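# Carry tube rack from fume hood to bench, close sash

## Task

Take the tube rack out of the fume hood and set it on the bench so nothing overhangs the bench's front or side edges. The rack must stand upright with each tube seated all the way down in a hole. Lower the sash until it is fully closed. Neither the rack nor any tube may touch the floor, and the robot must not topple or finish leaning; either one is a failure. Everything must stay in place by itself at the end, not because the robot is holding it.

## Robot and tools

ROBOT. An omnidirectional wheeled base carries a column roughly 1.75 m high. A carriage rides that column over a 1.0 m range (lift_m) and holds two identical six-joint arms with two-finger grippers. Each arm base sits at about 0.57 m + lift_m above the floor; carriage parts hang about 0.15 m lower. A hand can reach 0.78 m from its shoulder but only about 0.38 m below its arm base. Hands are about 0.16 m long and 0.1 m wide (0.14 m with fingers open). Parked arm joints 1-6: 0, 0.05, 0.05, 1.45, 0, 0; parked, the robot spans about 0.95 m wide by 0.7 m long. Cameras: carriage_camera (fixed, facing forward, tilted about 20 degrees down), left_wrist_camera and right_wrist_camera (looking beyond the fingertips). The wheel motors are weak (2 N m), so contact stops trigger easily.

FRAMES. Base frame: origin on the floor below the base centre, x forward, y left, z up. left_hand and right_hand readings are the midpoint between each hand's pads, in this frame, with quat_wxyz rotating base axes into hand axes (hand z along the fingers, fingers open along hand y; an upward-pointing hand with joints 1, 5, 6 at 0 gives 1,0,0,0). Odometry frame is the base frame at scene start; base_odometry counts wheel rotation, so slip looks like travel; heading is left-positive in -3.142..3.142. Hand readings can be off, more so at long reach.

execute_actions. Arguments: actions (a list holding one action, or empty to just get state and pictures) and cameras (list from carriage_camera, left_wrist_camera, right_wrist_camera, all; omitted/null/all gives every camera, [] gives none). An action may have base, joints, or both; its motions begin together and may finish at different times; none lasts over 15 s.
- base: exactly one key, each a relative offset from where the base last reported itself: translate_m (metres, -2 to 2, forward positive), strafe_m (metres, -2 to 2, left positive), rotate_rad (radians, -6.3 to 6.3, counter-clockwise/left positive).
- joints: a single dictionary keyed by joint name covering both arms and the lift; every value is an absolute target, not an offset. lift_m 0 to 1 m. Per arm (prefix left_ or right_): joint1_rad -2.617 to 3.054 (yaw about vertical, 0 forward, positive left); joint2_rad 0 to 3.141 (shoulder: 0 upper arm back and level, 1.57 vertical, 3.14 forward and level); joint3_rad 0 to 3.141 (elbow, 0 folded, 3.14 straight); joint4_rad -1.57 to 1.57 (wrist pitch, positive lifts fingertips); joint5_rad -1.57 to 1.57 (wrist yaw, positive swings fingertips to the RIGHT, opposite to joint1); joint6_rad -2.094 to 2.094 (roll about finger axis, positive clockwise viewed from the forearm); gripper_m 0 to 0.093 m pad gap. Done tolerances: lift ±0.004, joint1 ±0.02, joint2/3 ±0.055, joint4 ±0.04, joint5/6 ±0.02, gripper ±0.004. Joints you omit may keep driving at their earlier targets without the status saying so. Unknown keys or out-of-range numbers reject the whole call with no motion. If a result reports a stop, later motion calls in the same reply are skipped.

wait: seconds 0 to 10; commands nothing, returns state and pictures. zoom_image: camera plus region [x0, y0, x1, y1] in pixels of that camera's latest full image, origin top-left, at most 504 by 504. finished_scene: scene number; irreversible, reports success. Replying with no tool call ends everything.

RESULTS. base_status and joint_status describe how each commanded motion ended: done (for the base, wheels turned the full amount, slip included; tiny moves may say done yet fall short); off_target (resting away from target, maybe still pushing; normal for a gripper holding something); contact_stop or time_out (old target dropped, holds where it stopped); not_followed under a 'joint command not followed' line, when a self-collision check blocked an arm's targets (gripper still obeys; blocked targets may be retried each action). on_its_own lists what this call did not command; 'held at' is the held target. motor_effort gives percent of maximum, bracket = peak; readings carry fixed bias and noise. Falling lift effort while lowering means a hand or load is resting on something. drive_wheels clearly above its free-move value at rest means the base is still pressing. Joint torques and motor temperatures are listed per arm in joint_positions order. Camera calibration (K, distortion, T_world_to_cam, pos_world in the base frame) is supplied; wrist camera poses inherit joint reading errors.

CAUTIONS. Arms and grippers never stop on contact; a blocked arm keeps pushing and snaps to its target when freed. The base may roll up to about 0.3 m after an arm touches something; stops arrive late or not at all, and arms are unmonitored during turns. After an obstacle stops a drive, back off about 0.2 m along the reverse direction (or turn back), repeat if still pressed, then retry. Beware driving under a table edge the column will hit; reversing into one can tip the robot. Tipping risk grows with a high carriage, extended arms, loads, pulling, or abrupt stops; about 1.5 kg per hand with both arms forward can tip it; only pictures reveal leaning. A level hand droops 10-17 cm under 1 kg. Grip force is about 45-60 N per pad. Never let the arms strike or squeeze each other; to untangle, move the blocked arm clear first, then the other in a separate action. Extended arms heat quickly, even while idle between replies: MOTOR HOT at 75 °C, a 10 s arm stop at 90 °C, and the arm goes limp at 100 °C. Loose objects may be nudged occasionally. Avoid drops, slips, slams and hard pushes; when finished, release and move the robot clear.

Each tool is called after "Call:" as name([rows], argument=value, ...), one row to a line, values as JSON.

## Session

Call:
execute_actions(actions=[])

Scene clock: 0.00 s.
Joint torques (N m, as the arm reports them, + toward a larger angle): no reading
Motor temperatures (°C, as the motors report them): left_arm=[24 22 24 24 24 24] | right_arm=[24 23 25 25 24 23]
base_odometry: x=+0.000 y=+0.000 heading=+0.000 (m, m, rad; odometry frame)
base_status: not commanded
joint_positions: lift_m=+0.298 left_joint1_rad=-0.036 left_joint2_rad=+0.023 left_joint3_rad=+0.029 left_joint4_rad=+1.456 left_joint5_rad=+0.034 left_joint6_rad=-0.016 left_gripper_m=+0.095 right_joint1_rad=-0.009 right_joint2_rad=+0.033 right_joint3_rad=+0.060 right_joint4_rad=+1.432 right_joint5_rad=+0.047 right_joint6_rad=+0.021 right_gripper_m=+0.094
joint_status: not commanded
motor_effort: lift_m=+23 drive_wheels=+0 (%)
left_hand: x=+0.2963 y=+0.3418 z=+1.2653 quat_wxyz=(+0.998, +0.017, +0.055, -0.027) (m; base frame)
right_hand: x=+0.2956 y=-0.3568 z=+1.2729 quat_wxyz=(+0.998, +0.024, +0.055, +0.005) (m; base frame)
pictures: carriage_camera, left_wrist_camera, right_wrist_camera
Images, in order (width x height): carriage_camera 504x504, left_wrist_camera 504x504, right_wrist_camera 504x504.

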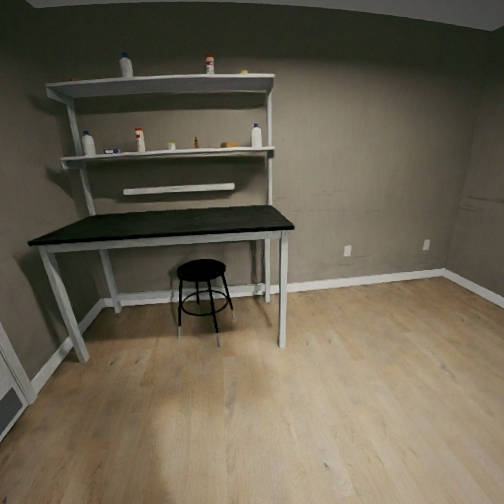

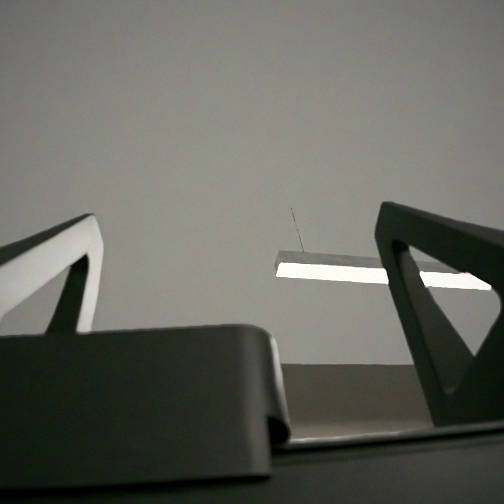

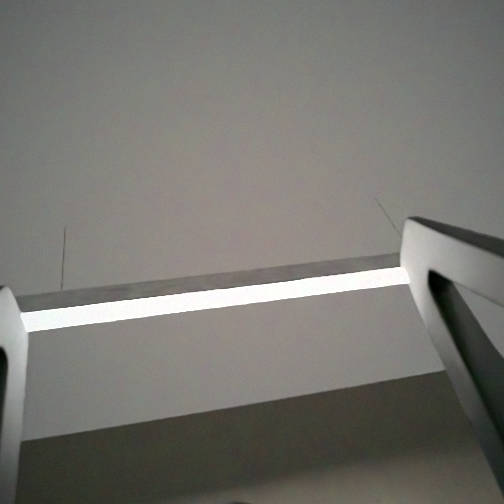

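Find the hood.

Call:
execute_actions([
  {"base":{"rotate_rad":1.57}},
], cameras=["carriage_camera"])

Call:
execute_actions([
  {"base":{"rotate_rad":1.57}},
], cameras=["carriage_camera"])

Call:
execute_actions([
  {"base":{"rotate_rad":1.57}},
], cameras=["carriage_camera"])

Scene clock: 4.73 s.
Joint torques (N m, as the arm reports them, + toward a larger angle): left_arm=[ 0.    3.87  5.55 -0.15 -0.06 -0.05] | right_arm=[-0.09  4.5   5.49 -0.01 -0.02 -0.16]
Motor temperatures (°C, as the motors report them): left_arm=[24 22 24 24 24 24] | right_arm=[24 23 25 25 24 23]
base_odometry: x=+0.000 y=+0.000 heading=+1.569 (m, m, rad; odometry frame)
base_status: done
joint_positions: lift_m=+0.298 left_joint1_rad=-0.036 left_joint2_rad=+0.023 left_joint3_rad=+0.029 left_joint4_rad=+1.456 left_joint5_rad=+0.034 left_joint6_rad=-0.016 left_gripper_m=+0.095 right_joint1_rad=-0.009 right_joint2_rad=+0.033 right_joint3_rad=+0.060 right_joint4_rad=+1.430 right_joint5_rad=+0.047 right_joint6_rad=+0.021 right_gripper_m=+0.094
joint_status: not commanded
motor_effort: lift_m=+24(23) drive_wheels=+8(30) (%)
left_hand: x=+0.2963 y=+0.3418 z=+1.2653 quat_wxyz=(+0.998, +0.017, +0.055, -0.027) (m; base frame)
right_hand: x=+0.2962 y=-0.3568 z=+1.2728 quat_wxyz=(+0.998, +0.024, +0.057, +0.005) (m; base frame)
pictures: carriage_camera
Images, in order (width x height): carriage_camera 504x504.

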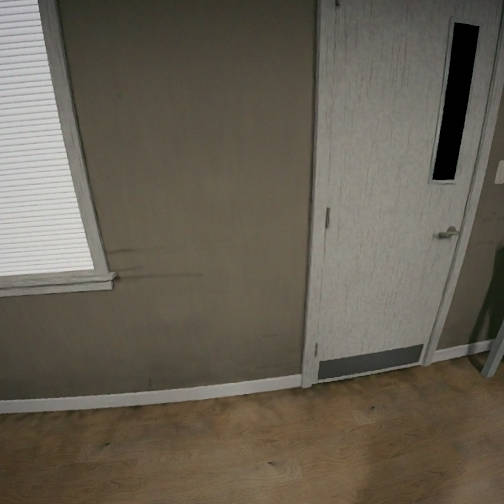

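Scene clock: 7.83 s.
Joint torques (N m, as the arm reports them, + toward a larger angle): left_arm=[-0.08  3.86  5.64 -0.11 -0.07 -0.04] | right_arm=[ 0.    4.6   5.51 -0.02 -0.02 -0.16]
Motor temperatures (°C, as the motors report them): left_arm=[24 22 25 24 24 24] | right_arm=[24 23 26 25 24 23]
base_odometry: x=+0.000 y=+0.000 heading=+3.139 (m, m, rad; odometry frame)
base_status: done
joint_positions: lift_m=+0.298 left_joint1_rad=-0.036 left_joint2_rad=+0.023 left_joint3_rad=+0.029 left_joint4_rad=+1.456 left_joint5_rad=+0.034 left_joint6_rad=-0.016 left_gripper_m=+0.095 right_joint1_rad=-0.009 right_joint2_rad=+0.033 right_joint3_rad=+0.060 right_joint4_rad=+1.429 right_joint5_rad=+0.047 right_joint6_rad=+0.021 right_gripper_m=+0.094
joint_status: not commanded
motor_effort: lift_m=+24(23) drive_wheels=+9(30) (%)
left_hand: x=+0.2963 y=+0.3418 z=+1.2653 quat_wxyz=(+0.998, +0.017, +0.055, -0.027) (m; base frame)
right_hand: x=+0.2964 y=-0.3568 z=+1.2728 quat_wxyz=(+0.998, +0.024, +0.057, +0.005) (m; base frame)
pictures: carriage_camera
Images, in order (width x height): carriage_camera 504x504.

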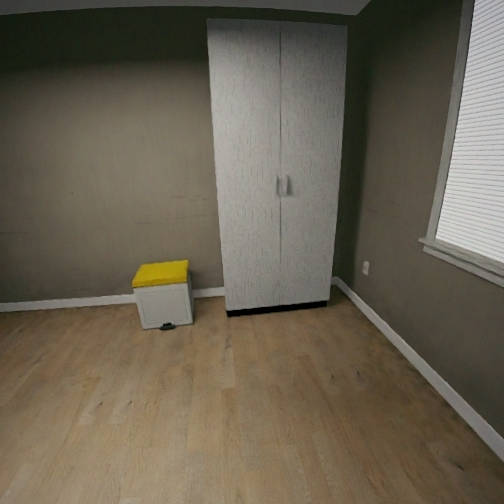

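Scene clock: 10.93 s.
Joint torques (N m, as the arm reports them, + toward a larger angle): left_arm=[-0.04  3.86  5.6  -0.11 -0.05 -0.04] | right_arm=[ 0.02  4.5   5.62 -0.01 -0.03 -0.13]
Motor temperatures (°C, as the motors report them): left_arm=[24 22 25 24 24 24] | right_arm=[24 23 26 25 24 23]
base_odometry: x=+0.000 y=+0.000 heading=-1.575 (m, m, rad; odometry frame)
base_status: done
joint_positions: lift_m=+0.298 left_joint1_rad=-0.036 left_joint2_rad=+0.023 left_joint3_rad=+0.029 left_joint4_rad=+1.456 left_joint5_rad=+0.034 left_joint6_rad=-0.016 left_gripper_m=+0.095 right_joint1_rad=-0.009 right_joint2_rad=+0.033 right_joint3_rad=+0.060 right_joint4_rad=+1.429 right_joint5_rad=+0.047 right_joint6_rad=+0.021 right_gripper_m=+0.094
joint_status: not commanded
motor_effort: lift_m=+23(23) drive_wheels=+9(30) (%)
left_hand: x=+0.2963 y=+0.3418 z=+1.2653 quat_wxyz=(+0.998, +0.017, +0.055, -0.027) (m; base frame)
right_hand: x=+0.2964 y=-0.3568 z=+1.2728 quat_wxyz=(+0.998, +0.024, +0.057, +0.005) (m; base frame)
pictures: carriage_camera
Images, in order (width x height): carriage_camera 504x504.

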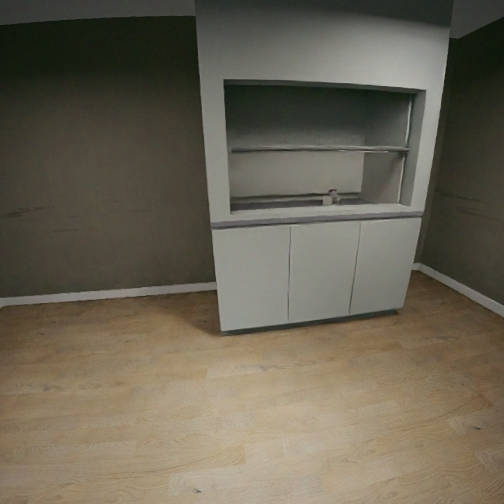

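Call:
execute_actions([
  {"base":{"rotate_rad":0.13}},
], cameras=[])

Call:
execute_actions([
  {"base":{"strafe_m":-0.95}},
], cameras=[])

Call:
execute_actions([
  {"base":{"translate_m":0.9},"joints":{"lift_m":0.4}},
], cameras=["carriage_camera"])

Scene clock: 16.40 s.
Joint torques (N m, as the arm reports them, + toward a larger angle): left_arm=[-0.03  3.91  5.53 -0.15 -0.07 -0.02] | right_arm=[-0.04  4.55  5.49 -0.06 -0.02 -0.17]
Motor temperatures (°C, as the motors report them): left_arm=[24 23 26 24 24 24] | right_arm=[24 23 27 25 24 23]
base_odometry: x=+0.000 y=+0.000 heading=-1.446 (m, m, rad; odometry frame)
base_status: done
joint_positions: lift_m=+0.298 left_joint1_rad=-0.036 left_joint2_rad=+0.023 left_joint3_rad=+0.029 left_joint4_rad=+1.456 left_joint5_rad=+0.034 left_joint6_rad=-0.016 left_gripper_m=+0.095 right_joint1_rad=-0.009 right_joint2_rad=+0.033 right_joint3_rad=+0.060 right_joint4_rad=+1.430 right_joint5_rad=+0.047 right_joint6_rad=+0.021 right_gripper_m=+0.094
joint_status: not commanded
motor_effort: lift_m=+24(24) drive_wheels=+8(30) (%)
left_hand: x=+0.2963 y=+0.3418 z=+1.2653 quat_wxyz=(+0.998, +0.017, +0.055, -0.027) (m; base frame)
right_hand: x=+0.2961 y=-0.3568 z=+1.2728 quat_wxyz=(+0.998, +0.024, +0.056, +0.005) (m; base frame)
pictures: none
No camera images: the call's "cameras" was empty. Leave "cameras" out to get every camera's image.

Scene clock: 20.57 s.
Joint torques (N m, as the arm reports them, + toward a larger angle): left_arm=[-0.11  3.89  5.58 -0.15 -0.05 -0.03] | right_arm=[-0.01  4.57  5.52 -0.01 -0.04 -0.12]
Motor temperatures (°C, as the motors report them): left_arm=[24 23 26 24 24 24] | right_arm=[24 24 27 25 24 23]
base_odometry: x=-0.943 y=-0.119 heading=-1.445 (m, m, rad; odometry frame)
base_status: done
joint_positions: lift_m=+0.298 left_joint1_rad=-0.036 left_joint2_rad=+0.023 left_joint3_rad=+0.029 left_joint4_rad=+1.456 left_joint5_rad=+0.034 left_joint6_rad=-0.016 left_gripper_m=+0.095 right_joint1_rad=-0.009 right_joint2_rad=+0.033 right_joint3_rad=+0.060 right_joint4_rad=+1.430 right_joint5_rad=+0.047 right_joint6_rad=+0.021 right_gripper_m=+0.094
joint_status: not commanded
motor_effort: lift_m=+23(23) drive_wheels=-5(32) (%)
left_hand: x=+0.2963 y=+0.3418 z=+1.2653 quat_wxyz=(+0.998, +0.017, +0.055, -0.027) (m; base frame)
right_hand: x=+0.2961 y=-0.3568 z=+1.2728 quat_wxyz=(+0.998, +0.024, +0.056, +0.005) (m; base frame)
pictures: none
No camera images: the call's "cameras" was empty. Leave "cameras" out to get every camera's image.

Scene clock: 24.63 s.
Joint torques (N m, as the arm reports them, + toward a larger angle): left_arm=[-0.09  3.85  5.51 -0.15 -0.05 -0.04] | right_arm=[-0.03  4.53  5.56  0.01 -0.03 -0.13]
Motor temperatures (°C, as the motors report them): left_arm=[24 23 26 24 24 24] | right_arm=[24 24 27 25 24 23]
base_odometry: x=-0.830 y=-1.012 heading=-1.446 (m, m, rad; odometry frame)
base_status: done
joint_positions: lift_m=+0.400 left_joint1_rad=-0.036 left_joint2_rad=+0.023 left_joint3_rad=+0.029 left_joint4_rad=+1.456 left_joint5_rad=+0.034 left_joint6_rad=-0.016 left_gripper_m=+0.095 right_joint1_rad=-0.009 right_joint2_rad=+0.033 right_joint3_rad=+0.060 right_joint4_rad=+1.430 right_joint5_rad=+0.047 right_joint6_rad=+0.021 right_gripper_m=+0.094
joint_status: all done
motor_effort: lift_m=+24(30) drive_wheels=-5(32) (%)
left_hand: x=+0.2962 y=+0.3418 z=+1.3673 quat_wxyz=(+0.998, +0.017, +0.054, -0.027) (m; base frame)
right_hand: x=+0.2962 y=-0.3568 z=+1.3749 quat_wxyz=(+0.998, +0.024, +0.057, +0.005) (m; base frame)
pictures: carriage_camera
camera_calibration (this result's frames):
carriage_camera: T_world_to_cam=[[0.00693451, -0.998534, -0.0536913, 0.0652034], [-0.350838, 0.04785, -0.935213, 1.34197], [0.93641, 0.0253222, -0.349992, 0.29257], [0, 0, 0, 1]] pos_world=[0.196397, -0.00651426, 1.36093]
Images, in order (width x height): carriage_camera 504x504.

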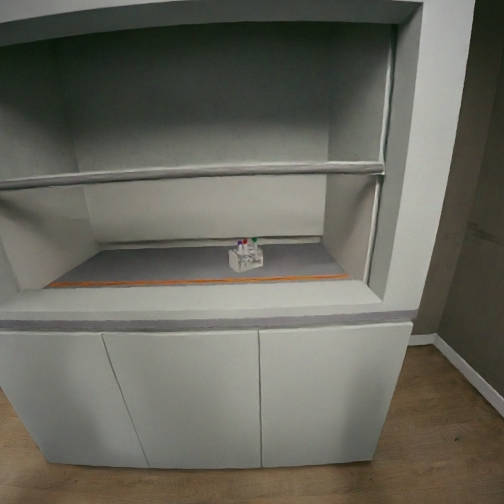

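Call:
zoom_image(camera="carriage_camera", region=[190, 210, 310, 300])

Region (190, 210, 310, 300) of carriage_camera's 504x504 image, scaled by 4.200, with more detail than that image has; it fills the top 378 rows of this view, and the rest is white.

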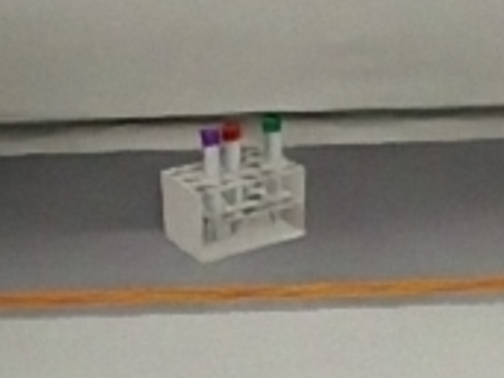

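Call:
execute_actions([
  {"joints":{"left_joint1_rad":0,"left_joint2_rad":1.57,"left_joint3_rad":1.57,"left_joint4_rad":0,"left_joint5_rad":0.95,"left_joint6_rad":0,"lift_m":0.2}},
])

Scene clock: 32.13 s.
Joint torques (N m, as the arm reports them, + toward a larger angle): left_arm=[ 0.64 -7.95  8.55  1.59  0.05  0.01] | right_arm=[-0.2   4.58  5.62 -0.04 -0.04 -0.14]
Motor temperatures (°C, as the motors report them): left_arm=[24 23 27 24 24 24] | right_arm=[24 24 28 25 24 23]
base_odometry: x=-0.830 y=-1.012 heading=-1.446 (m, m, rad; odometry frame)
base_status: not commanded
joint_positions: lift_m=+0.200 left_joint1_rad=-0.008 left_joint2_rad=+1.566 left_joint3_rad=+1.549 left_joint4_rad=+0.010 left_joint5_rad=+0.943 left_joint6_rad=-0.004 left_gripper_m=+0.095 right_joint1_rad=-0.009 right_joint2_rad=+0.033 right_joint3_rad=+0.060 right_joint4_rad=+1.430 right_joint5_rad=+0.047 right_joint6_rad=+0.021 right_gripper_m=+0.094
joint_status: all done
motor_effort: lift_m=+21(21) drive_wheels=-3(4) (%)
left_hand: x=+0.7074 y=+0.2060 z=+1.1746 quat_wxyz=(+0.626, +0.321, +0.631, -0.326) (m; base frame)
right_hand: x=+0.2960 y=-0.3568 z=+1.1752 quat_wxyz=(+0.998, +0.024, +0.056, +0.005) (m; base frame)
pictures: carriage_camera, left_wrist_camera, right_wrist_camera
camera_calibration (this result's frames):
carriage_camera: T_world_to_cam=[[0.00693451, -0.998534, -0.0536913, 0.0544789], [-0.350838, 0.04785, -0.935213, 1.15517], [0.93641, 0.0253222, -0.349992, 0.222662], [0, 0, 0, 1]] pos_world=[0.196397, -0.00651426, 1.16119]
left_wrist_camera: T_world_to_cam=[[-0.861881, -0.50711, 0.00047176, 0.715402], [-0.324195, 0.550285, -0.76947, 1.0124], [0.389946, -0.663345, -0.638683, 0.740182], [0, 0, 0, 1]] pos_world=[0.656177, 0.296674, 1.25142]
right_wrist_camera: T_world_to_cam=[[0.0672759, -0.97721, -0.201331, -0.134321], [0.725585, 0.186424, -0.662399, 0.6397], [0.684836, -0.101519, 0.721591, -0.97467], [0, 0, 0, 1]] pos_world=[0.212369, -0.349463, 1.10001]
Images, in order (width x height): carriage_camera 504x504, left_wrist_camera 504x504, right_wrist_camera 504x504.

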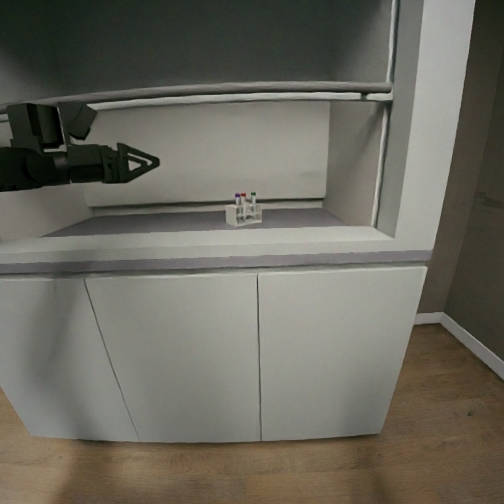

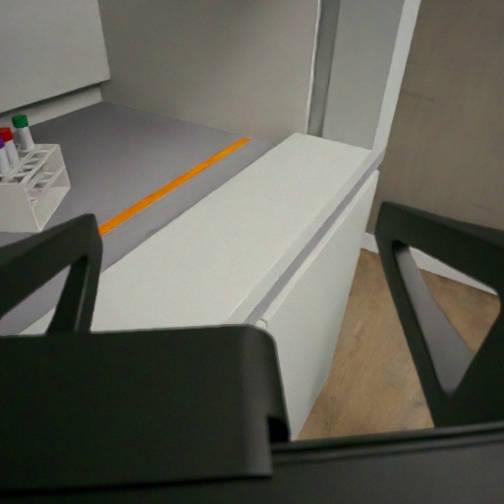

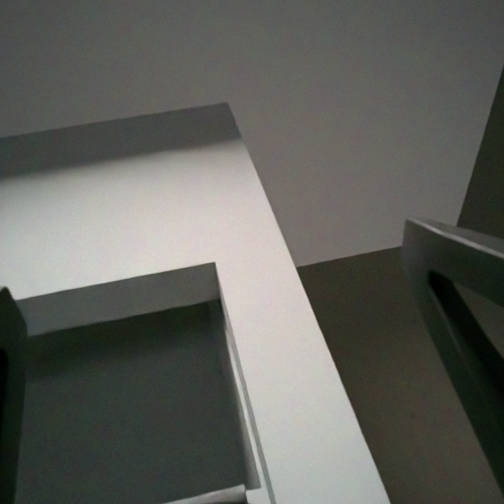

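Call:
execute_actions([
  {"joints":{"left_joint2_rad":1.75,"left_joint3_rad":1.6,"left_joint4_rad":0.15,"left_joint5_rad":0.85,"lift_m":0.03}},
], cameras=[])

Call:
execute_actions([
  {"base":{"translate_m":0.35}},
])

Scene clock: 36.43 s.
Joint torques (N m, as the arm reports them, + toward a larger angle): left_arm=[  0.56 -10.     7.01   1.53  -0.14  -0.13] | right_arm=[-0.07  4.43  5.6  -0.02 -0.02 -0.15]
Motor temperatures (°C, as the motors report them): left_arm=[24 24 28 25 24 24] | right_arm=[24 24 28 25 24 23]
base_odometry: x=-0.830 y=-1.012 heading=-1.446 (m, m, rad; odometry frame)
base_status: not commanded
joint_positions: lift_m=+0.030 left_joint1_rad=-0.007 left_joint2_rad=+1.745 left_joint3_rad=+1.606 left_joint4_rad=+0.178 left_joint5_rad=+0.857 left_joint6_rad=+0.005 left_gripper_m=+0.095 right_joint1_rad=-0.009 right_joint2_rad=+0.033 right_joint3_rad=+0.060 right_joint4_rad=+1.431 right_joint5_rad=+0.047 right_joint6_rad=+0.021 right_gripper_m=+0.094
joint_status: all done
motor_effort: lift_m=+21(22) drive_wheels=+4(3) (%)
left_hand: x=+0.7709 y=+0.2149 z=+0.9787 quat_wxyz=(+0.655, +0.304, +0.628, -0.289) (m; base frame)
right_hand: x=+0.2959 y=-0.3568 z=+1.0051 quat_wxyz=(+0.998, +0.024, +0.056, +0.005) (m; base frame)
pictures: none
No camera images: the call's "cameras" was empty. Leave "cameras" out to get every camera's image.

Scene clock: 39.10 s.
Joint torques (N m, as the arm reports them, + toward a larger angle): left_arm=[ 0.42 -5.53  5.97  1.57 -0.13  0.04] | right_arm=[ 0.09  4.38  5.57 -0.02 -0.03 -0.14]
Motor temperatures (°C, as the motors report them): left_arm=[24 24 28 25 24 24] | right_arm=[24 24 28 25 24 23]
base_odometry: x=-0.787 y=-1.360 heading=-1.446 (m, m, rad; odometry frame)
base_status: done
joint_positions: lift_m=+0.030 left_joint1_rad=-0.006 left_joint2_rad=+1.693 left_joint3_rad=+1.618 left_joint4_rad=+0.165 left_joint5_rad=+0.854 left_joint6_rad=-0.007 left_gripper_m=+0.095 right_joint1_rad=-0.009 right_joint2_rad=+0.033 right_joint3_rad=+0.060 right_joint4_rad=+1.430 right_joint5_rad=+0.047 right_joint6_rad=+0.021 right_gripper_m=+0.094
joint_status: not commanded
motor_effort: lift_m=+21(21) drive_wheels=-3(31) (%)
left_hand: x=+0.7553 y=+0.2161 z=+1.0062 quat_wxyz=(+0.670, +0.306, +0.614, -0.284) (m; base frame)
right_hand: x=+0.2960 y=-0.3568 z=+1.0051 quat_wxyz=(+0.998, +0.024, +0.056, +0.005) (m; base frame)
pictures: carriage_camera, left_wrist_camera, right_wrist_camera
camera_calibration (this result's frames):
carriage_camera: T_world_to_cam=[[0.00693451, -0.998534, -0.0536913, 0.04535], [-0.350838, 0.04785, -0.935213, 0.99616], [0.93641, 0.0253222, -0.349992, 0.163154], [0, 0, 0, 1]] pos_world=[0.196397, -0.00651426, 0.991159]
left_wrist_camera: T_world_to_cam=[[-0.808572, -0.583501, -0.0757526, 0.814894], [-0.298029, 0.517149, -0.802331, 0.913305], [0.507337, -0.626166, -0.592052, 0.477031], [0, 0, 0, 1]] pos_world=[0.689077, 0.301877, 1.07693]
right_wrist_camera: T_world_to_cam=[[0.0672759, -0.97721, -0.201331, -0.168553], [0.725585, 0.186424, -0.662399, 0.527075], [0.684836, -0.101519, 0.721591, -0.85198], [0, 0, 0, 1]] pos_world=[0.212369, -0.349463, 0.92998]
Images, in order (width x height): carriage_camera 504x504, left_wrist_camera 504x504, right_wrist_camera 504x504.

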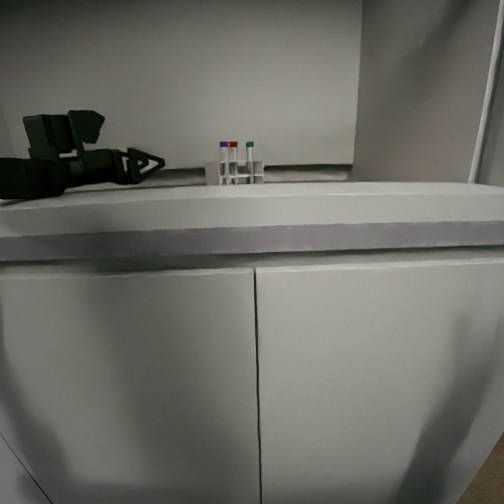

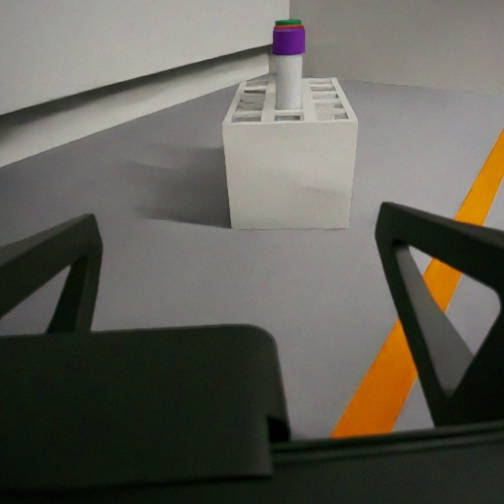

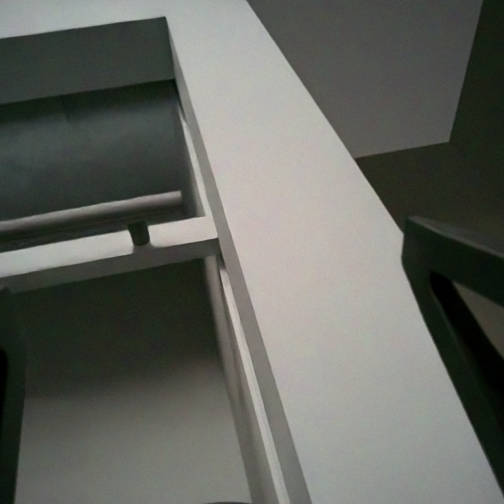

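Call:
execute_actions([
  {"base":{"translate_m":-0.12},"joints":{"left_joint1_rad":0,"left_joint2_rad":1.9,"left_joint3_rad":1.35,"left_joint4_rad":0.55,"left_joint5_rad":0.95,"left_joint6_rad":0,"lift_m":0.16}},
], cameras=["carriage_camera","left_wrist_camera"])

Scene clock: 45.50 s.
Joint torques (N m, as the arm reports them, + toward a larger angle): left_arm=[  0.57 -11.07   6.03   1.74   0.04   0.  ] | right_arm=[-0.06  4.58  5.65 -0.06 -0.02 -0.16]
Motor temperatures (°C, as the motors report them): left_arm=[24 25 28 26 24 24] | right_arm=[24 24 28 25 24 23]
base_odometry: x=-0.802 y=-1.241 heading=-1.446 (m, m, rad; odometry frame)
base_status: done
joint_positions: lift_m=+0.160 left_joint1_rad=-0.006 left_joint2_rad=+1.893 left_joint3_rad=+1.369 left_joint4_rad=+0.540 left_joint5_rad=+0.946 left_joint6_rad=-0.006 left_gripper_m=+0.095 right_joint1_rad=-0.009 right_joint2_rad=+0.033 right_joint3_rad=+0.060 right_joint4_rad=+1.431 right_joint5_rad=+0.047 right_joint6_rad=+0.021 right_gripper_m=+0.094
joint_status: all done
motor_effort: lift_m=+24(28) drive_wheels=-3(28) (%)
left_hand: x=+0.7884 y=+0.2061 z=+0.9981 quat_wxyz=(+0.633, +0.325, +0.624, -0.323) (m; base frame)
right_hand: x=+0.2958 y=-0.3568 z=+1.1348 quat_wxyz=(+0.998, +0.024, +0.056, +0.005) (m; base frame)
pictures: carriage_camera, left_wrist_camera
camera_calibration (this result's frames):
carriage_camera: T_world_to_cam=[[0.00693451, -0.998534, -0.0536913, 0.0523131], [-0.350838, 0.04785, -0.935213, 1.11745], [0.93641, 0.0253222, -0.349992, 0.208544], [0, 0, 0, 1]] pos_world=[0.196397, -0.00651426, 1.12085]
left_wrist_camera: T_world_to_cam=[[-0.862099, -0.506459, -0.0169063, 0.802759], [-0.307516, 0.549391, -0.776919, 0.897293], [0.402766, -0.664582, -0.629373, 0.57679], [0, 0, 0, 1]] pos_world=[0.735678, 0.296924, 1.07371]
Images, in order (width x height): carriage_camera 504x504, left_wrist_camera 504x504.

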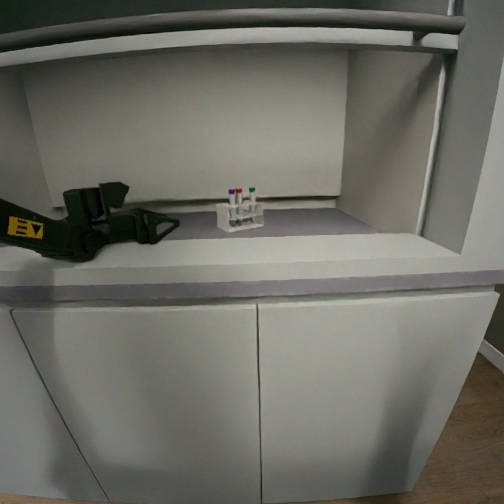

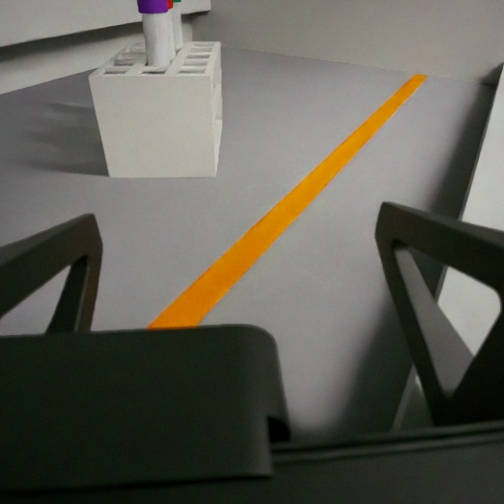

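Call:
execute_actions([
  {"base":{"translate_m":0.09}},
], cameras=[])

Call:
execute_actions([
  {"joints":{"lift_m":0.11}},
], cameras=["carriage_camera","left_wrist_camera"])

Scene clock: 48.53 s.
Joint torques (N m, as the arm reports them, + toward a larger angle): left_arm=[  0.44 -11.11   5.73   1.71  -0.03   0.02] | right_arm=[ 0.    4.64  5.63 -0.02 -0.03 -0.14]
Motor temperatures (°C, as the motors report them): left_arm=[24 26 28 26 24 24] | right_arm=[24 24 28 25 24 23]
base_odometry: x=-0.791 y=-1.330 heading=-1.446 (m, m, rad; odometry frame)
base_status: done
joint_positions: lift_m=+0.160 left_joint1_rad=-0.006 left_joint2_rad=+1.893 left_joint3_rad=+1.369 left_joint4_rad=+0.542 left_joint5_rad=+0.946 left_joint6_rad=-0.006 left_gripper_m=+0.095 right_joint1_rad=-0.009 right_joint2_rad=+0.033 right_joint3_rad=+0.060 right_joint4_rad=+1.431 right_joint5_rad=+0.047 right_joint6_rad=+0.021 right_gripper_m=+0.094
joint_status: not commanded
motor_effort: lift_m=+25(24) drive_wheels=-4(25) (%)
left_hand: x=+0.7884 y=+0.2061 z=+0.9982 quat_wxyz=(+0.633, +0.325, +0.624, -0.323) (m; base frame)
right_hand: x=+0.2959 y=-0.3568 z=+1.1348 quat_wxyz=(+0.998, +0.024, +0.056, +0.005) (m; base frame)
pictures: none
No camera images: the call's "cameras" was empty. Leave "cameras" out to get every camera's image.

Scene clock: 49.27 s.
Joint torques (N m, as the arm reports them, + toward a larger angle): left_arm=[ 0.31 -3.57  1.96  1.7  -0.1   0.05] | right_arm=[-0.07  4.57  5.56 -0.06 -0.01 -0.13]
Motor temperatures (°C, as the motors report them): left_arm=[24 26 28 27 24 24] | right_arm=[24 24 29 25 24 23]
base_odometry: x=-0.791 y=-1.330 heading=-1.446 (m, m, rad; odometry frame)
base_status: not commanded
joint_positions: lift_m=+0.111 left_joint1_rad=-0.005 left_joint2_rad=+1.806 left_joint3_rad=+1.427 left_joint4_rad=+0.542 left_joint5_rad=+0.946 left_joint6_rad=-0.006 left_gripper_m=+0.095 right_joint1_rad=-0.009 right_joint2_rad=+0.033 right_joint3_rad=+0.060 right_joint4_rad=+1.432 right_joint5_rad=+0.046 right_joint6_rad=+0.021 right_gripper_m=+0.094
joint_status: all done
motor_effort: lift_m=+16(18) drive_wheels=-5(5) (%)
left_hand: x=+0.7718 y=+0.2064 z=+1.0162 quat_wxyz=(+0.677, +0.347, +0.576, -0.299) (m; base frame)
right_hand: x=+0.2957 y=-0.3567 z=+1.0857 quat_wxyz=(+0.998, +0.024, +0.055, +0.005) (m; base frame)
pictures: carriage_camera, left_wrist_camera
camera_calibration (this result's frames):
carriage_camera: T_world_to_cam=[[0.00693451, -0.998534, -0.0536913, 0.0496713], [-0.350838, 0.04785, -0.935213, 1.07143], [0.93641, 0.0253222, -0.349992, 0.191323], [0, 0, 0, 1]] pos_world=[0.196397, -0.00651426, 1.07164]
left_wrist_camera: T_world_to_cam=[[-0.850419, -0.506521, -0.142211, 0.907214], [-0.190868, 0.548934, -0.813782, 0.853627], [0.490262, -0.664912, -0.563502, 0.460625], [0, 0, 0, 1]] pos_world=[0.708615, 0.297214, 1.08325]
Images, in order (width x height): carriage_camera 504x504, left_wrist_camera 504x504.

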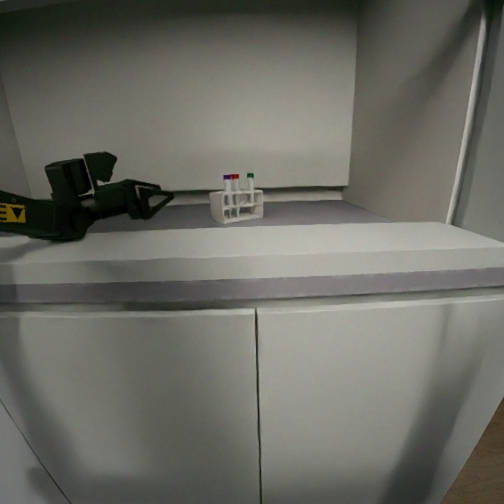

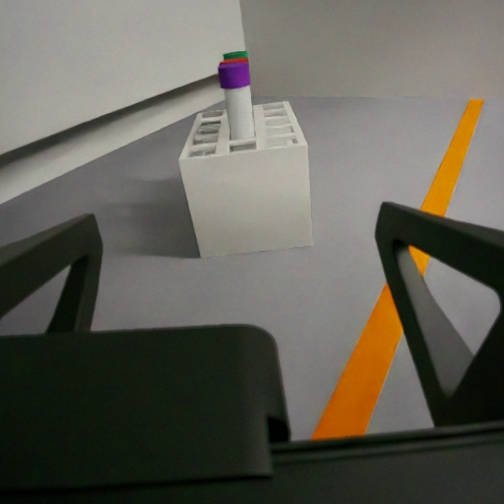

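Call:
execute_actions([
  {"joints":{"lift_m":0.16,"left_joint4_rad":0.3}},
], cameras=[])

Call:
execute_actions([
  {"base":{"strafe_m":-0.08}},
], cameras=[])

Call:
execute_actions([
  {"base":{"translate_m":0.05}},
], cameras=["carriage_camera","left_wrist_camera"])

Scene clock: 52.43 s.
Joint torques (N m, as the arm reports them, + toward a larger angle): left_arm=[  0.3  -11.14   5.95   1.27   0.03  -0.12] | right_arm=[-0.07  4.63  5.67  0.01 -0.02 -0.14]
Motor temperatures (°C, as the motors report them): left_arm=[24 26 28 27 24 24] | right_arm=[24 25 29 25 24 23]
base_odometry: x=-0.791 y=-1.330 heading=-1.446 (m, m, rad; odometry frame)
base_status: not commanded
joint_positions: lift_m=+0.160 left_joint1_rad=-0.005 left_joint2_rad=+1.893 left_joint3_rad=+1.368 left_joint4_rad=+0.353 left_joint5_rad=+0.949 left_joint6_rad=+0.011 left_gripper_m=+0.095 right_joint1_rad=-0.009 right_joint2_rad=+0.033 right_joint3_rad=+0.060 right_joint4_rad=+1.431 right_joint5_rad=+0.046 right_joint6_rad=+0.021 right_gripper_m=+0.094
joint_status: left_joint4_rad off_target (ended at +0.353, target +0.300); the others done
motor_effort: lift_m=+24(28) drive_wheels=-2(5) (%)
left_hand: x=+0.7853 y=+0.2060 z=+0.9655 quat_wxyz=(+0.574, +0.300, +0.678, -0.348) (m; base frame)
right_hand: x=+0.2958 y=-0.3567 z=+1.1349 quat_wxyz=(+0.998, +0.024, +0.056, +0.005) (m; base frame)
pictures: none
No camera images: the call's "cameras" was empty. Leave "cameras" out to get every camera's image.

Scene clock: 53.83 s.
Joint torques (N m, as the arm reports them, + toward a larger angle): left_arm=[ -0.02 -11.06   5.97   1.28   0.05  -0.18] | right_arm=[-0.06  4.52  5.6  -0.06 -0.01 -0.15]
Motor temperatures (°C, as the motors report them): left_arm=[24 26 28 27 24 24] | right_arm=[24 25 29 25 24 23]
base_odometry: x=-0.870 y=-1.340 heading=-1.446 (m, m, rad; odometry frame)
base_status: done
joint_positions: lift_m=+0.160 left_joint1_rad=-0.001 left_joint2_rad=+1.893 left_joint3_rad=+1.368 left_joint4_rad=+0.353 left_joint5_rad=+0.950 left_joint6_rad=+0.012 left_gripper_m=+0.095 right_joint1_rad=-0.009 right_joint2_rad=+0.033 right_joint3_rad=+0.060 right_joint4_rad=+1.431 right_joint5_rad=+0.046 right_joint6_rad=+0.021 right_gripper_m=+0.094
joint_status: not commanded
motor_effort: lift_m=+24(24) drive_wheels=-2(26) (%)
left_hand: x=+0.7859 y=+0.2083 z=+0.9655 quat_wxyz=(+0.575, +0.299, +0.678, -0.347) (m; base frame)
right_hand: x=+0.2958 y=-0.3567 z=+1.1349 quat_wxyz=(+0.998, +0.024, +0.056, +0.005) (m; base frame)
pictures: none
No camera images: the call's "cameras" was empty. Leave "cameras" out to get every camera's image.

Scene clock: 55.00 s.
Joint torques (N m, as the arm reports them, + toward a larger angle): left_arm=[  0.02 -11.15   5.95   1.3    0.02  -0.18] | right_arm=[-0.08  4.5   5.57 -0.07 -0.04 -0.15]
Motor temperatures (°C, as the motors report them): left_arm=[24 26 28 27 24 24] | right_arm=[24 25 29 25 24 23]
base_odometry: x=-0.864 y=-1.390 heading=-1.447 (m, m, rad; odometry frame)
base_status: done
joint_positions: lift_m=+0.160 left_joint1_rad=-0.001 left_joint2_rad=+1.893 left_joint3_rad=+1.368 left_joint4_rad=+0.352 left_joint5_rad=+0.952 left_joint6_rad=+0.013 left_gripper_m=+0.095 right_joint1_rad=-0.009 right_joint2_rad=+0.033 right_joint3_rad=+0.060 right_joint4_rad=+1.431 right_joint5_rad=+0.046 right_joint6_rad=+0.021 right_gripper_m=+0.094
joint_status: not commanded
motor_effort: lift_m=+24(24) drive_wheels=-5(21) (%)
left_hand: x=+0.7856 y=+0.2081 z=+0.9653 quat_wxyz=(+0.574, +0.300, +0.678, -0.347) (m; base frame)
right_hand: x=+0.2958 y=-0.3567 z=+1.1349 quat_wxyz=(+0.998, +0.024, +0.056, +0.005) (m; base frame)
pictures: carriage_camera, left_wrist_camera
camera_calibration (this result's frames):
carriage_camera: T_world_to_cam=[[0.00693451, -0.998534, -0.0536913, 0.0523161], [-0.350838, 0.04785, -0.935213, 1.1175], [0.93641, 0.0253222, -0.349992, 0.208563], [0, 0, 0, 1]] pos_world=[0.196397, -0.00651426, 1.1209]
left_wrist_camera: T_world_to_cam=[[-0.853532, -0.50566, 0.125663, 0.656278], [-0.434951, 0.558684, -0.70618, 0.899757], [0.286881, -0.657404, -0.696792, 0.713256], [0, 0, 0, 1]] pos_world=[0.746885, 0.298072, 1.04991]
Images, in order (width x height): carriage_camera 504x504, left_wrist_camera 504x504.

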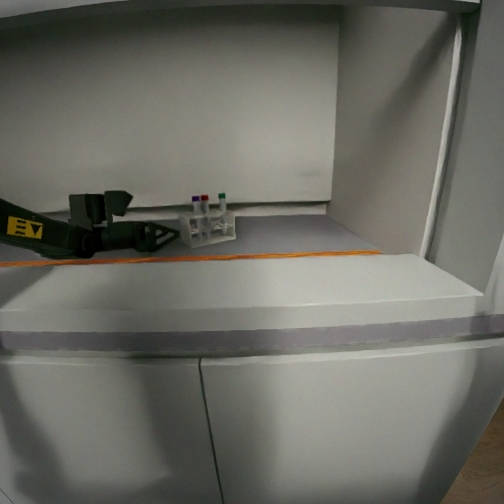

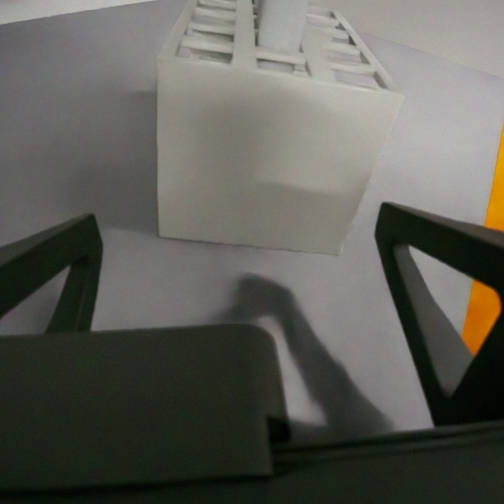

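Call:
execute_actions([
  {"base":{"strafe_m":-0.07},"joints":{"left_joint6_rad":0.13}},
], cameras=[])

Call:
execute_actions([
  {"base":{"translate_m":0.035}},
], cameras=["carriage_camera","left_wrist_camera"])

Scene clock: 57.80 s.
Joint torques (N m, as the arm reports them, + toward a larger angle): left_arm=[ -0.04 -11.15   5.92   1.51   0.1    0.01] | right_arm=[ 0.    4.64  5.67 -0.06 -0.03 -0.16]
Motor temperatures (°C, as the motors report them): left_arm=[24 27 28 27 24 24] | right_arm=[24 25 29 25 24 23]
base_odometry: x=-0.934 y=-1.399 heading=-1.447 (m, m, rad; odometry frame)
base_status: done
joint_positions: lift_m=+0.160 left_joint1_rad=-0.001 left_joint2_rad=+1.893 left_joint3_rad=+1.368 left_joint4_rad=+0.320 left_joint5_rad=+0.950 left_joint6_rad=+0.126 left_gripper_m=+0.095 right_joint1_rad=-0.009 right_joint2_rad=+0.033 right_joint3_rad=+0.060 right_joint4_rad=+1.431 right_joint5_rad=+0.046 right_joint6_rad=+0.021 right_gripper_m=+0.094
joint_status: all done
motor_effort: lift_m=+24(24) drive_wheels=-2(27) (%)
left_hand: x=+0.7848 y=+0.2083 z=+0.9598 quat_wxyz=(+0.582, +0.332, +0.670, -0.319) (m; base frame)
right_hand: x=+0.2958 y=-0.3567 z=+1.1349 quat_wxyz=(+0.998, +0.024, +0.056, +0.005) (m; base frame)
pictures: none
No camera images: the call's "cameras" was empty. Leave "cameras" out to get every camera's image.

Scene clock: 58.83 s.
Joint torques (N m, as the arm reports them, + toward a larger angle): left_arm=[  0.01 -10.99   6.11   1.56   0.07  -0.04] | right_arm=[-0.09  4.47  5.74 -0.09 -0.03 -0.15]
Motor temperatures (°C, as the motors report them): left_arm=[24 28 29 27 24 24] | right_arm=[24 25 29 25 24 23]
base_odometry: x=-0.930 y=-1.433 heading=-1.447 (m, m, rad; odometry frame)
base_status: done
joint_positions: lift_m=+0.160 left_joint1_rad=-0.001 left_joint2_rad=+1.893 left_joint3_rad=+1.368 left_joint4_rad=+0.319 left_joint5_rad=+0.950 left_joint6_rad=+0.130 left_gripper_m=+0.095 right_joint1_rad=-0.009 right_joint2_rad=+0.033 right_joint3_rad=+0.060 right_joint4_rad=+1.431 right_joint5_rad=+0.046 right_joint6_rad=+0.021 right_gripper_m=+0.094
joint_status: not commanded
motor_effort: lift_m=+24(24) drive_wheels=-4(19) (%)
left_hand: x=+0.7848 y=+0.2083 z=+0.9596 quat_wxyz=(+0.583, +0.333, +0.670, -0.318) (m; base frame)
right_hand: x=+0.2958 y=-0.3567 z=+1.1349 quat_wxyz=(+0.998, +0.024, +0.056, +0.005) (m; base frame)
pictures: carriage_camera, left_wrist_camera
camera_calibration (this result's frames):
carriage_camera: T_world_to_cam=[[0.00693451, -0.998534, -0.0536913, 0.0523161], [-0.350838, 0.04785, -0.935213, 1.1175], [0.93641, 0.0253222, -0.349992, 0.208563], [0, 0, 0, 1]] pos_world=[0.196397, -0.00651426, 1.1209]
left_wrist_camera: T_world_to_cam=[[-0.864073, -0.501843, 0.0391266, 0.746911], [-0.385523, 0.609804, -0.692467, 0.832657], [0.32365, -0.613426, -0.720388, 0.694261], [0, 0, 0, 1]] pos_world=[0.741696, 0.292952, 1.0475]
Images, in order (width x height): carriage_camera 504x504, left_wrist_camera 504x504.

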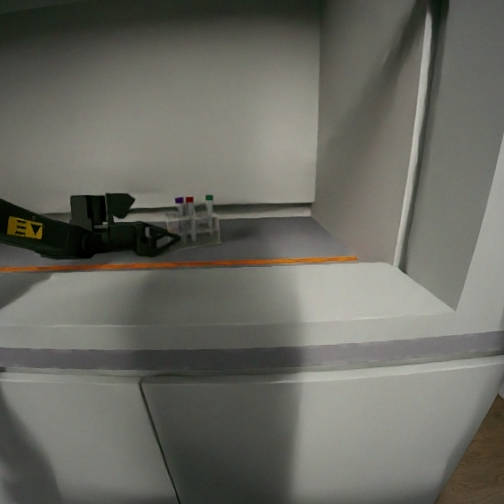

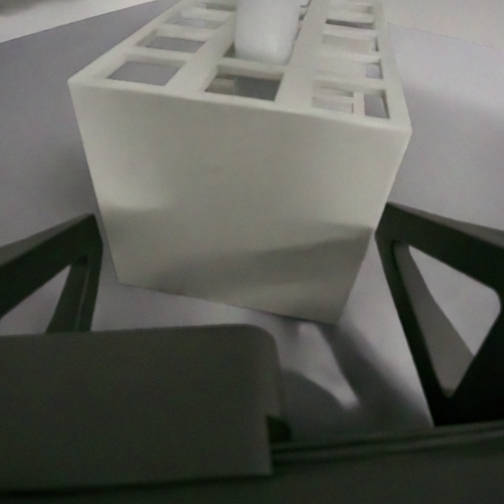

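Call:
execute_actions([
  {"base":{"translate_m":0.025},"joints":{"left_joint6_rad":0.22}},
], cameras=[])

Call:
execute_actions([
  {"base":{"strafe_m":-0.04}},
], cameras=["carriage_camera","left_wrist_camera"])

Scene clock: 60.97 s.
Joint torques (N m, as the arm reports them, + toward a larger angle): left_arm=[ -0.01 -11.04   5.85   1.62   0.06   0.04] | right_arm=[ 0.    4.64  5.79 -0.04 -0.02 -0.15]
Motor temperatures (°C, as the motors report them): left_arm=[24 28 29 27 24 24] | right_arm=[24 25 29 25 24 23]
base_odometry: x=-0.927 y=-1.458 heading=-1.447 (m, m, rad; odometry frame)
base_status: done
joint_positions: lift_m=+0.160 left_joint1_rad=-0.001 left_joint2_rad=+1.893 left_joint3_rad=+1.368 left_joint4_rad=+0.313 left_joint5_rad=+0.951 left_joint6_rad=+0.214 left_gripper_m=+0.095 right_joint1_rad=-0.009 right_joint2_rad=+0.033 right_joint3_rad=+0.060 right_joint4_rad=+1.431 right_joint5_rad=+0.046 right_joint6_rad=+0.021 right_gripper_m=+0.094
joint_status: all done
motor_effort: lift_m=+24(24) drive_wheels=-3(30) (%)
left_hand: x=+0.7844 y=+0.2082 z=+0.9586 quat_wxyz=(+0.593, +0.360, +0.657, -0.295) (m; base frame)
right_hand: x=+0.2959 y=-0.3567 z=+1.1349 quat_wxyz=(+0.998, +0.024, +0.056, +0.005) (m; base frame)
pictures: none
No camera images: the call's "cameras" was empty. Leave "cameras" out to get every camera's image.

Scene clock: 62.07 s.
Joint torques (N m, as the arm reports them, + toward a larger angle): left_arm=[  0.05 -11.11   5.88   1.62   0.07   0.06] | right_arm=[-0.04  4.54  5.65 -0.03 -0.03 -0.15]
Motor temperatures (°C, as the motors report them): left_arm=[24 28 29 27 24 24] | right_arm=[24 25 29 25 24 23]
base_odometry: x=-0.966 y=-1.463 heading=-1.447 (m, m, rad; odometry frame)
base_status: done
joint_positions: lift_m=+0.160 left_joint1_rad=-0.001 left_joint2_rad=+1.893 left_joint3_rad=+1.368 left_joint4_rad=+0.312 left_joint5_rad=+0.950 left_joint6_rad=+0.214 left_gripper_m=+0.095 right_joint1_rad=-0.009 right_joint2_rad=+0.033 right_joint3_rad=+0.060 right_joint4_rad=+1.431 right_joint5_rad=+0.046 right_joint6_rad=+0.021 right_gripper_m=+0.094
joint_status: not commanded
motor_effort: lift_m=+24(24) drive_wheels=-3(25) (%)
left_hand: x=+0.7845 y=+0.2083 z=+0.9585 quat_wxyz=(+0.593, +0.360, +0.657, -0.294) (m; base frame)
right_hand: x=+0.2959 y=-0.3567 z=+1.1349 quat_wxyz=(+0.998, +0.024, +0.056, +0.005) (m; base frame)
pictures: carriage_camera, left_wrist_camera
camera_calibration (this result's frames):
carriage_camera: T_world_to_cam=[[0.00693451, -0.998534, -0.0536913, 0.0523161], [-0.350838, 0.04785, -0.935213, 1.1175], [0.93641, 0.0253222, -0.349992, 0.208563], [0, 0, 0, 1]] pos_world=[0.196397, -0.00651426, 1.1209]
left_wrist_camera: T_world_to_cam=[[-0.869181, -0.492983, -0.0386389, 0.823438], [-0.336343, 0.646667, -0.684614, 0.777963], [0.362489, -0.582057, -0.727881, 0.663677], [0, 0, 0, 1]] pos_world=[0.736803, 0.289156, 1.0475]
Images, in order (width x height): carriage_camera 504x504, left_wrist_camera 504x504.

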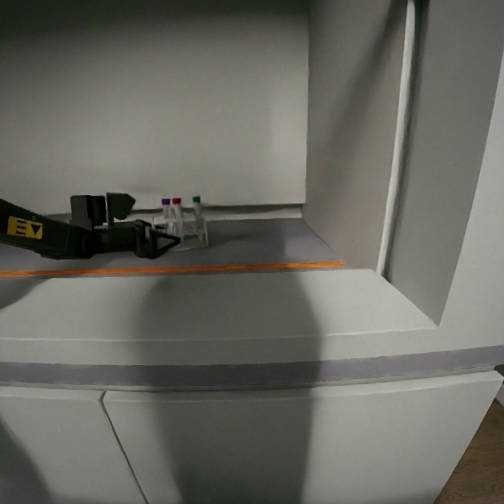

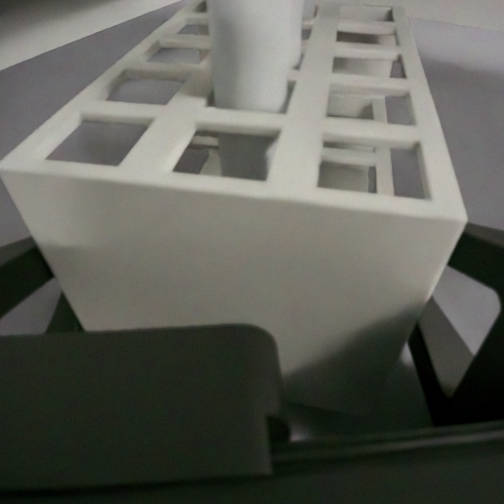

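In. Grip and lift.

Call:
execute_actions([
  {"joints":{"left_gripper_m":0.04}},
], cameras=[])

Call:
execute_actions([
  {"joints":{"lift_m":0.24,"left_gripper_m":0.04}},
], cameras=["carriage_camera","left_wrist_camera"])

Scene clock: 65.10 s.
Joint torques (N m, as the arm reports them, + toward a larger angle): left_arm=[  0.04 -11.09   5.93   1.61   0.14   0.04] | right_arm=[-0.1   4.58  5.54 -0.03  0.   -0.16]
Motor temperatures (°C, as the motors report them): left_arm=[24 29 29 27 24 24] | right_arm=[24 25 29 25 24 23]
base_odometry: x=-0.966 y=-1.463 heading=-1.447 (m, m, rad; odometry frame)
base_status: not commanded
joint_positions: lift_m=+0.160 left_joint1_rad=-0.001 left_joint2_rad=+1.893 left_joint3_rad=+1.368 left_joint4_rad=+0.310 left_joint5_rad=+0.948 left_joint6_rad=+0.216 left_gripper_m=+0.082 right_joint1_rad=-0.009 right_joint2_rad=+0.033 right_joint3_rad=+0.060 right_joint4_rad=+1.431 right_joint5_rad=+0.046 right_joint6_rad=+0.021 right_gripper_m=+0.094
joint_status: left_gripper_m off_target (ended at +0.082, target +0.040)
motor_effort: lift_m=+24(24) drive_wheels=-2(2) (%)
left_hand: x=+0.7847 y=+0.2085 z=+0.9581 quat_wxyz=(+0.593, +0.360, +0.658, -0.294) (m; base frame)
right_hand: x=+0.2959 y=-0.3567 z=+1.1349 quat_wxyz=(+0.998, +0.024, +0.056, +0.005) (m; base frame)
pictures: none
No camera images: the call's "cameras" was empty. Leave "cameras" out to get every camera's image.

Scene clock: 65.97 s.
Joint torques (N m, as the arm reports them, + toward a larger angle): left_arm=[  0.07 -11.68   6.78   1.85   0.09   0.03] | right_arm=[-0.04  4.54  5.46 -0.06  0.   -0.15]
Motor temperatures (°C, as the motors report them): left_arm=[24 29 29 27 24 24] | right_arm=[24 25 29 25 24 23]
base_odometry: x=-0.966 y=-1.463 heading=-1.447 (m, m, rad; odometry frame)
base_status: not commanded
joint_positions: lift_m=+0.240 left_joint1_rad=-0.001 left_joint2_rad=+1.903 left_joint3_rad=+1.355 left_joint4_rad=+0.288 left_joint5_rad=+0.948 left_joint6_rad=+0.216 left_gripper_m=+0.082 right_joint1_rad=-0.009 right_joint2_rad=+0.033 right_joint3_rad=+0.060 right_joint4_rad=+1.431 right_joint5_rad=+0.046 right_joint6_rad=+0.021 right_gripper_m=+0.094
joint_status: left_gripper_m off_target (ended at +0.082, target +0.040); the others done
motor_effort: lift_m=+24(29) drive_wheels=-2(2) (%)
left_hand: x=+0.7836 y=+0.2085 z=+1.0240 quat_wxyz=(+0.578, +0.353, +0.671, -0.301) (m; base frame)
right_hand: x=+0.2959 y=-0.3567 z=+1.2149 quat_wxyz=(+0.998, +0.024, +0.056, +0.005) (m; base frame)
pictures: carriage_camera, left_wrist_camera
camera_calibration (this result's frames):
carriage_camera: T_world_to_cam=[[0.00693451, -0.998534, -0.0536913, 0.0566093], [-0.350838, 0.04785, -0.935213, 1.19228], [0.93641, 0.0253222, -0.349992, 0.236549], [0, 0, 0, 1]] pos_world=[0.196397, -0.00651426, 1.20086]
left_wrist_camera: T_world_to_cam=[[-0.869241, -0.494388, 0.000407221, 0.785654], [-0.368299, 0.646999, -0.667643, 0.829981], [0.329812, -0.580493, -0.744481, 0.754065], [0, 0, 0, 1]] pos_world=[0.739904, 0.289151, 1.1152]
Images, in order (width x height): carriage_camera 504x504, left_wrist_camera 504x504.

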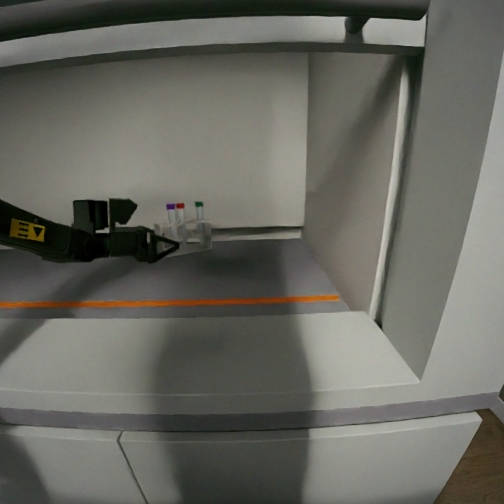

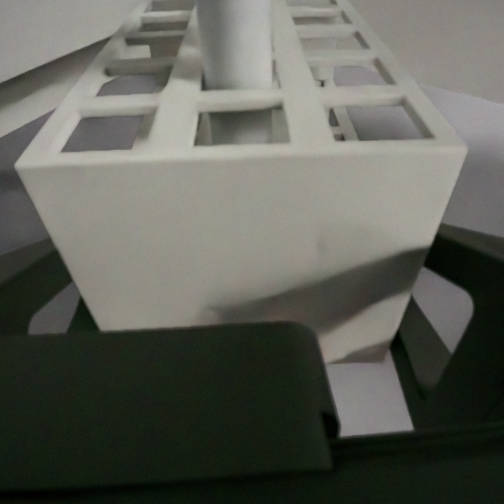

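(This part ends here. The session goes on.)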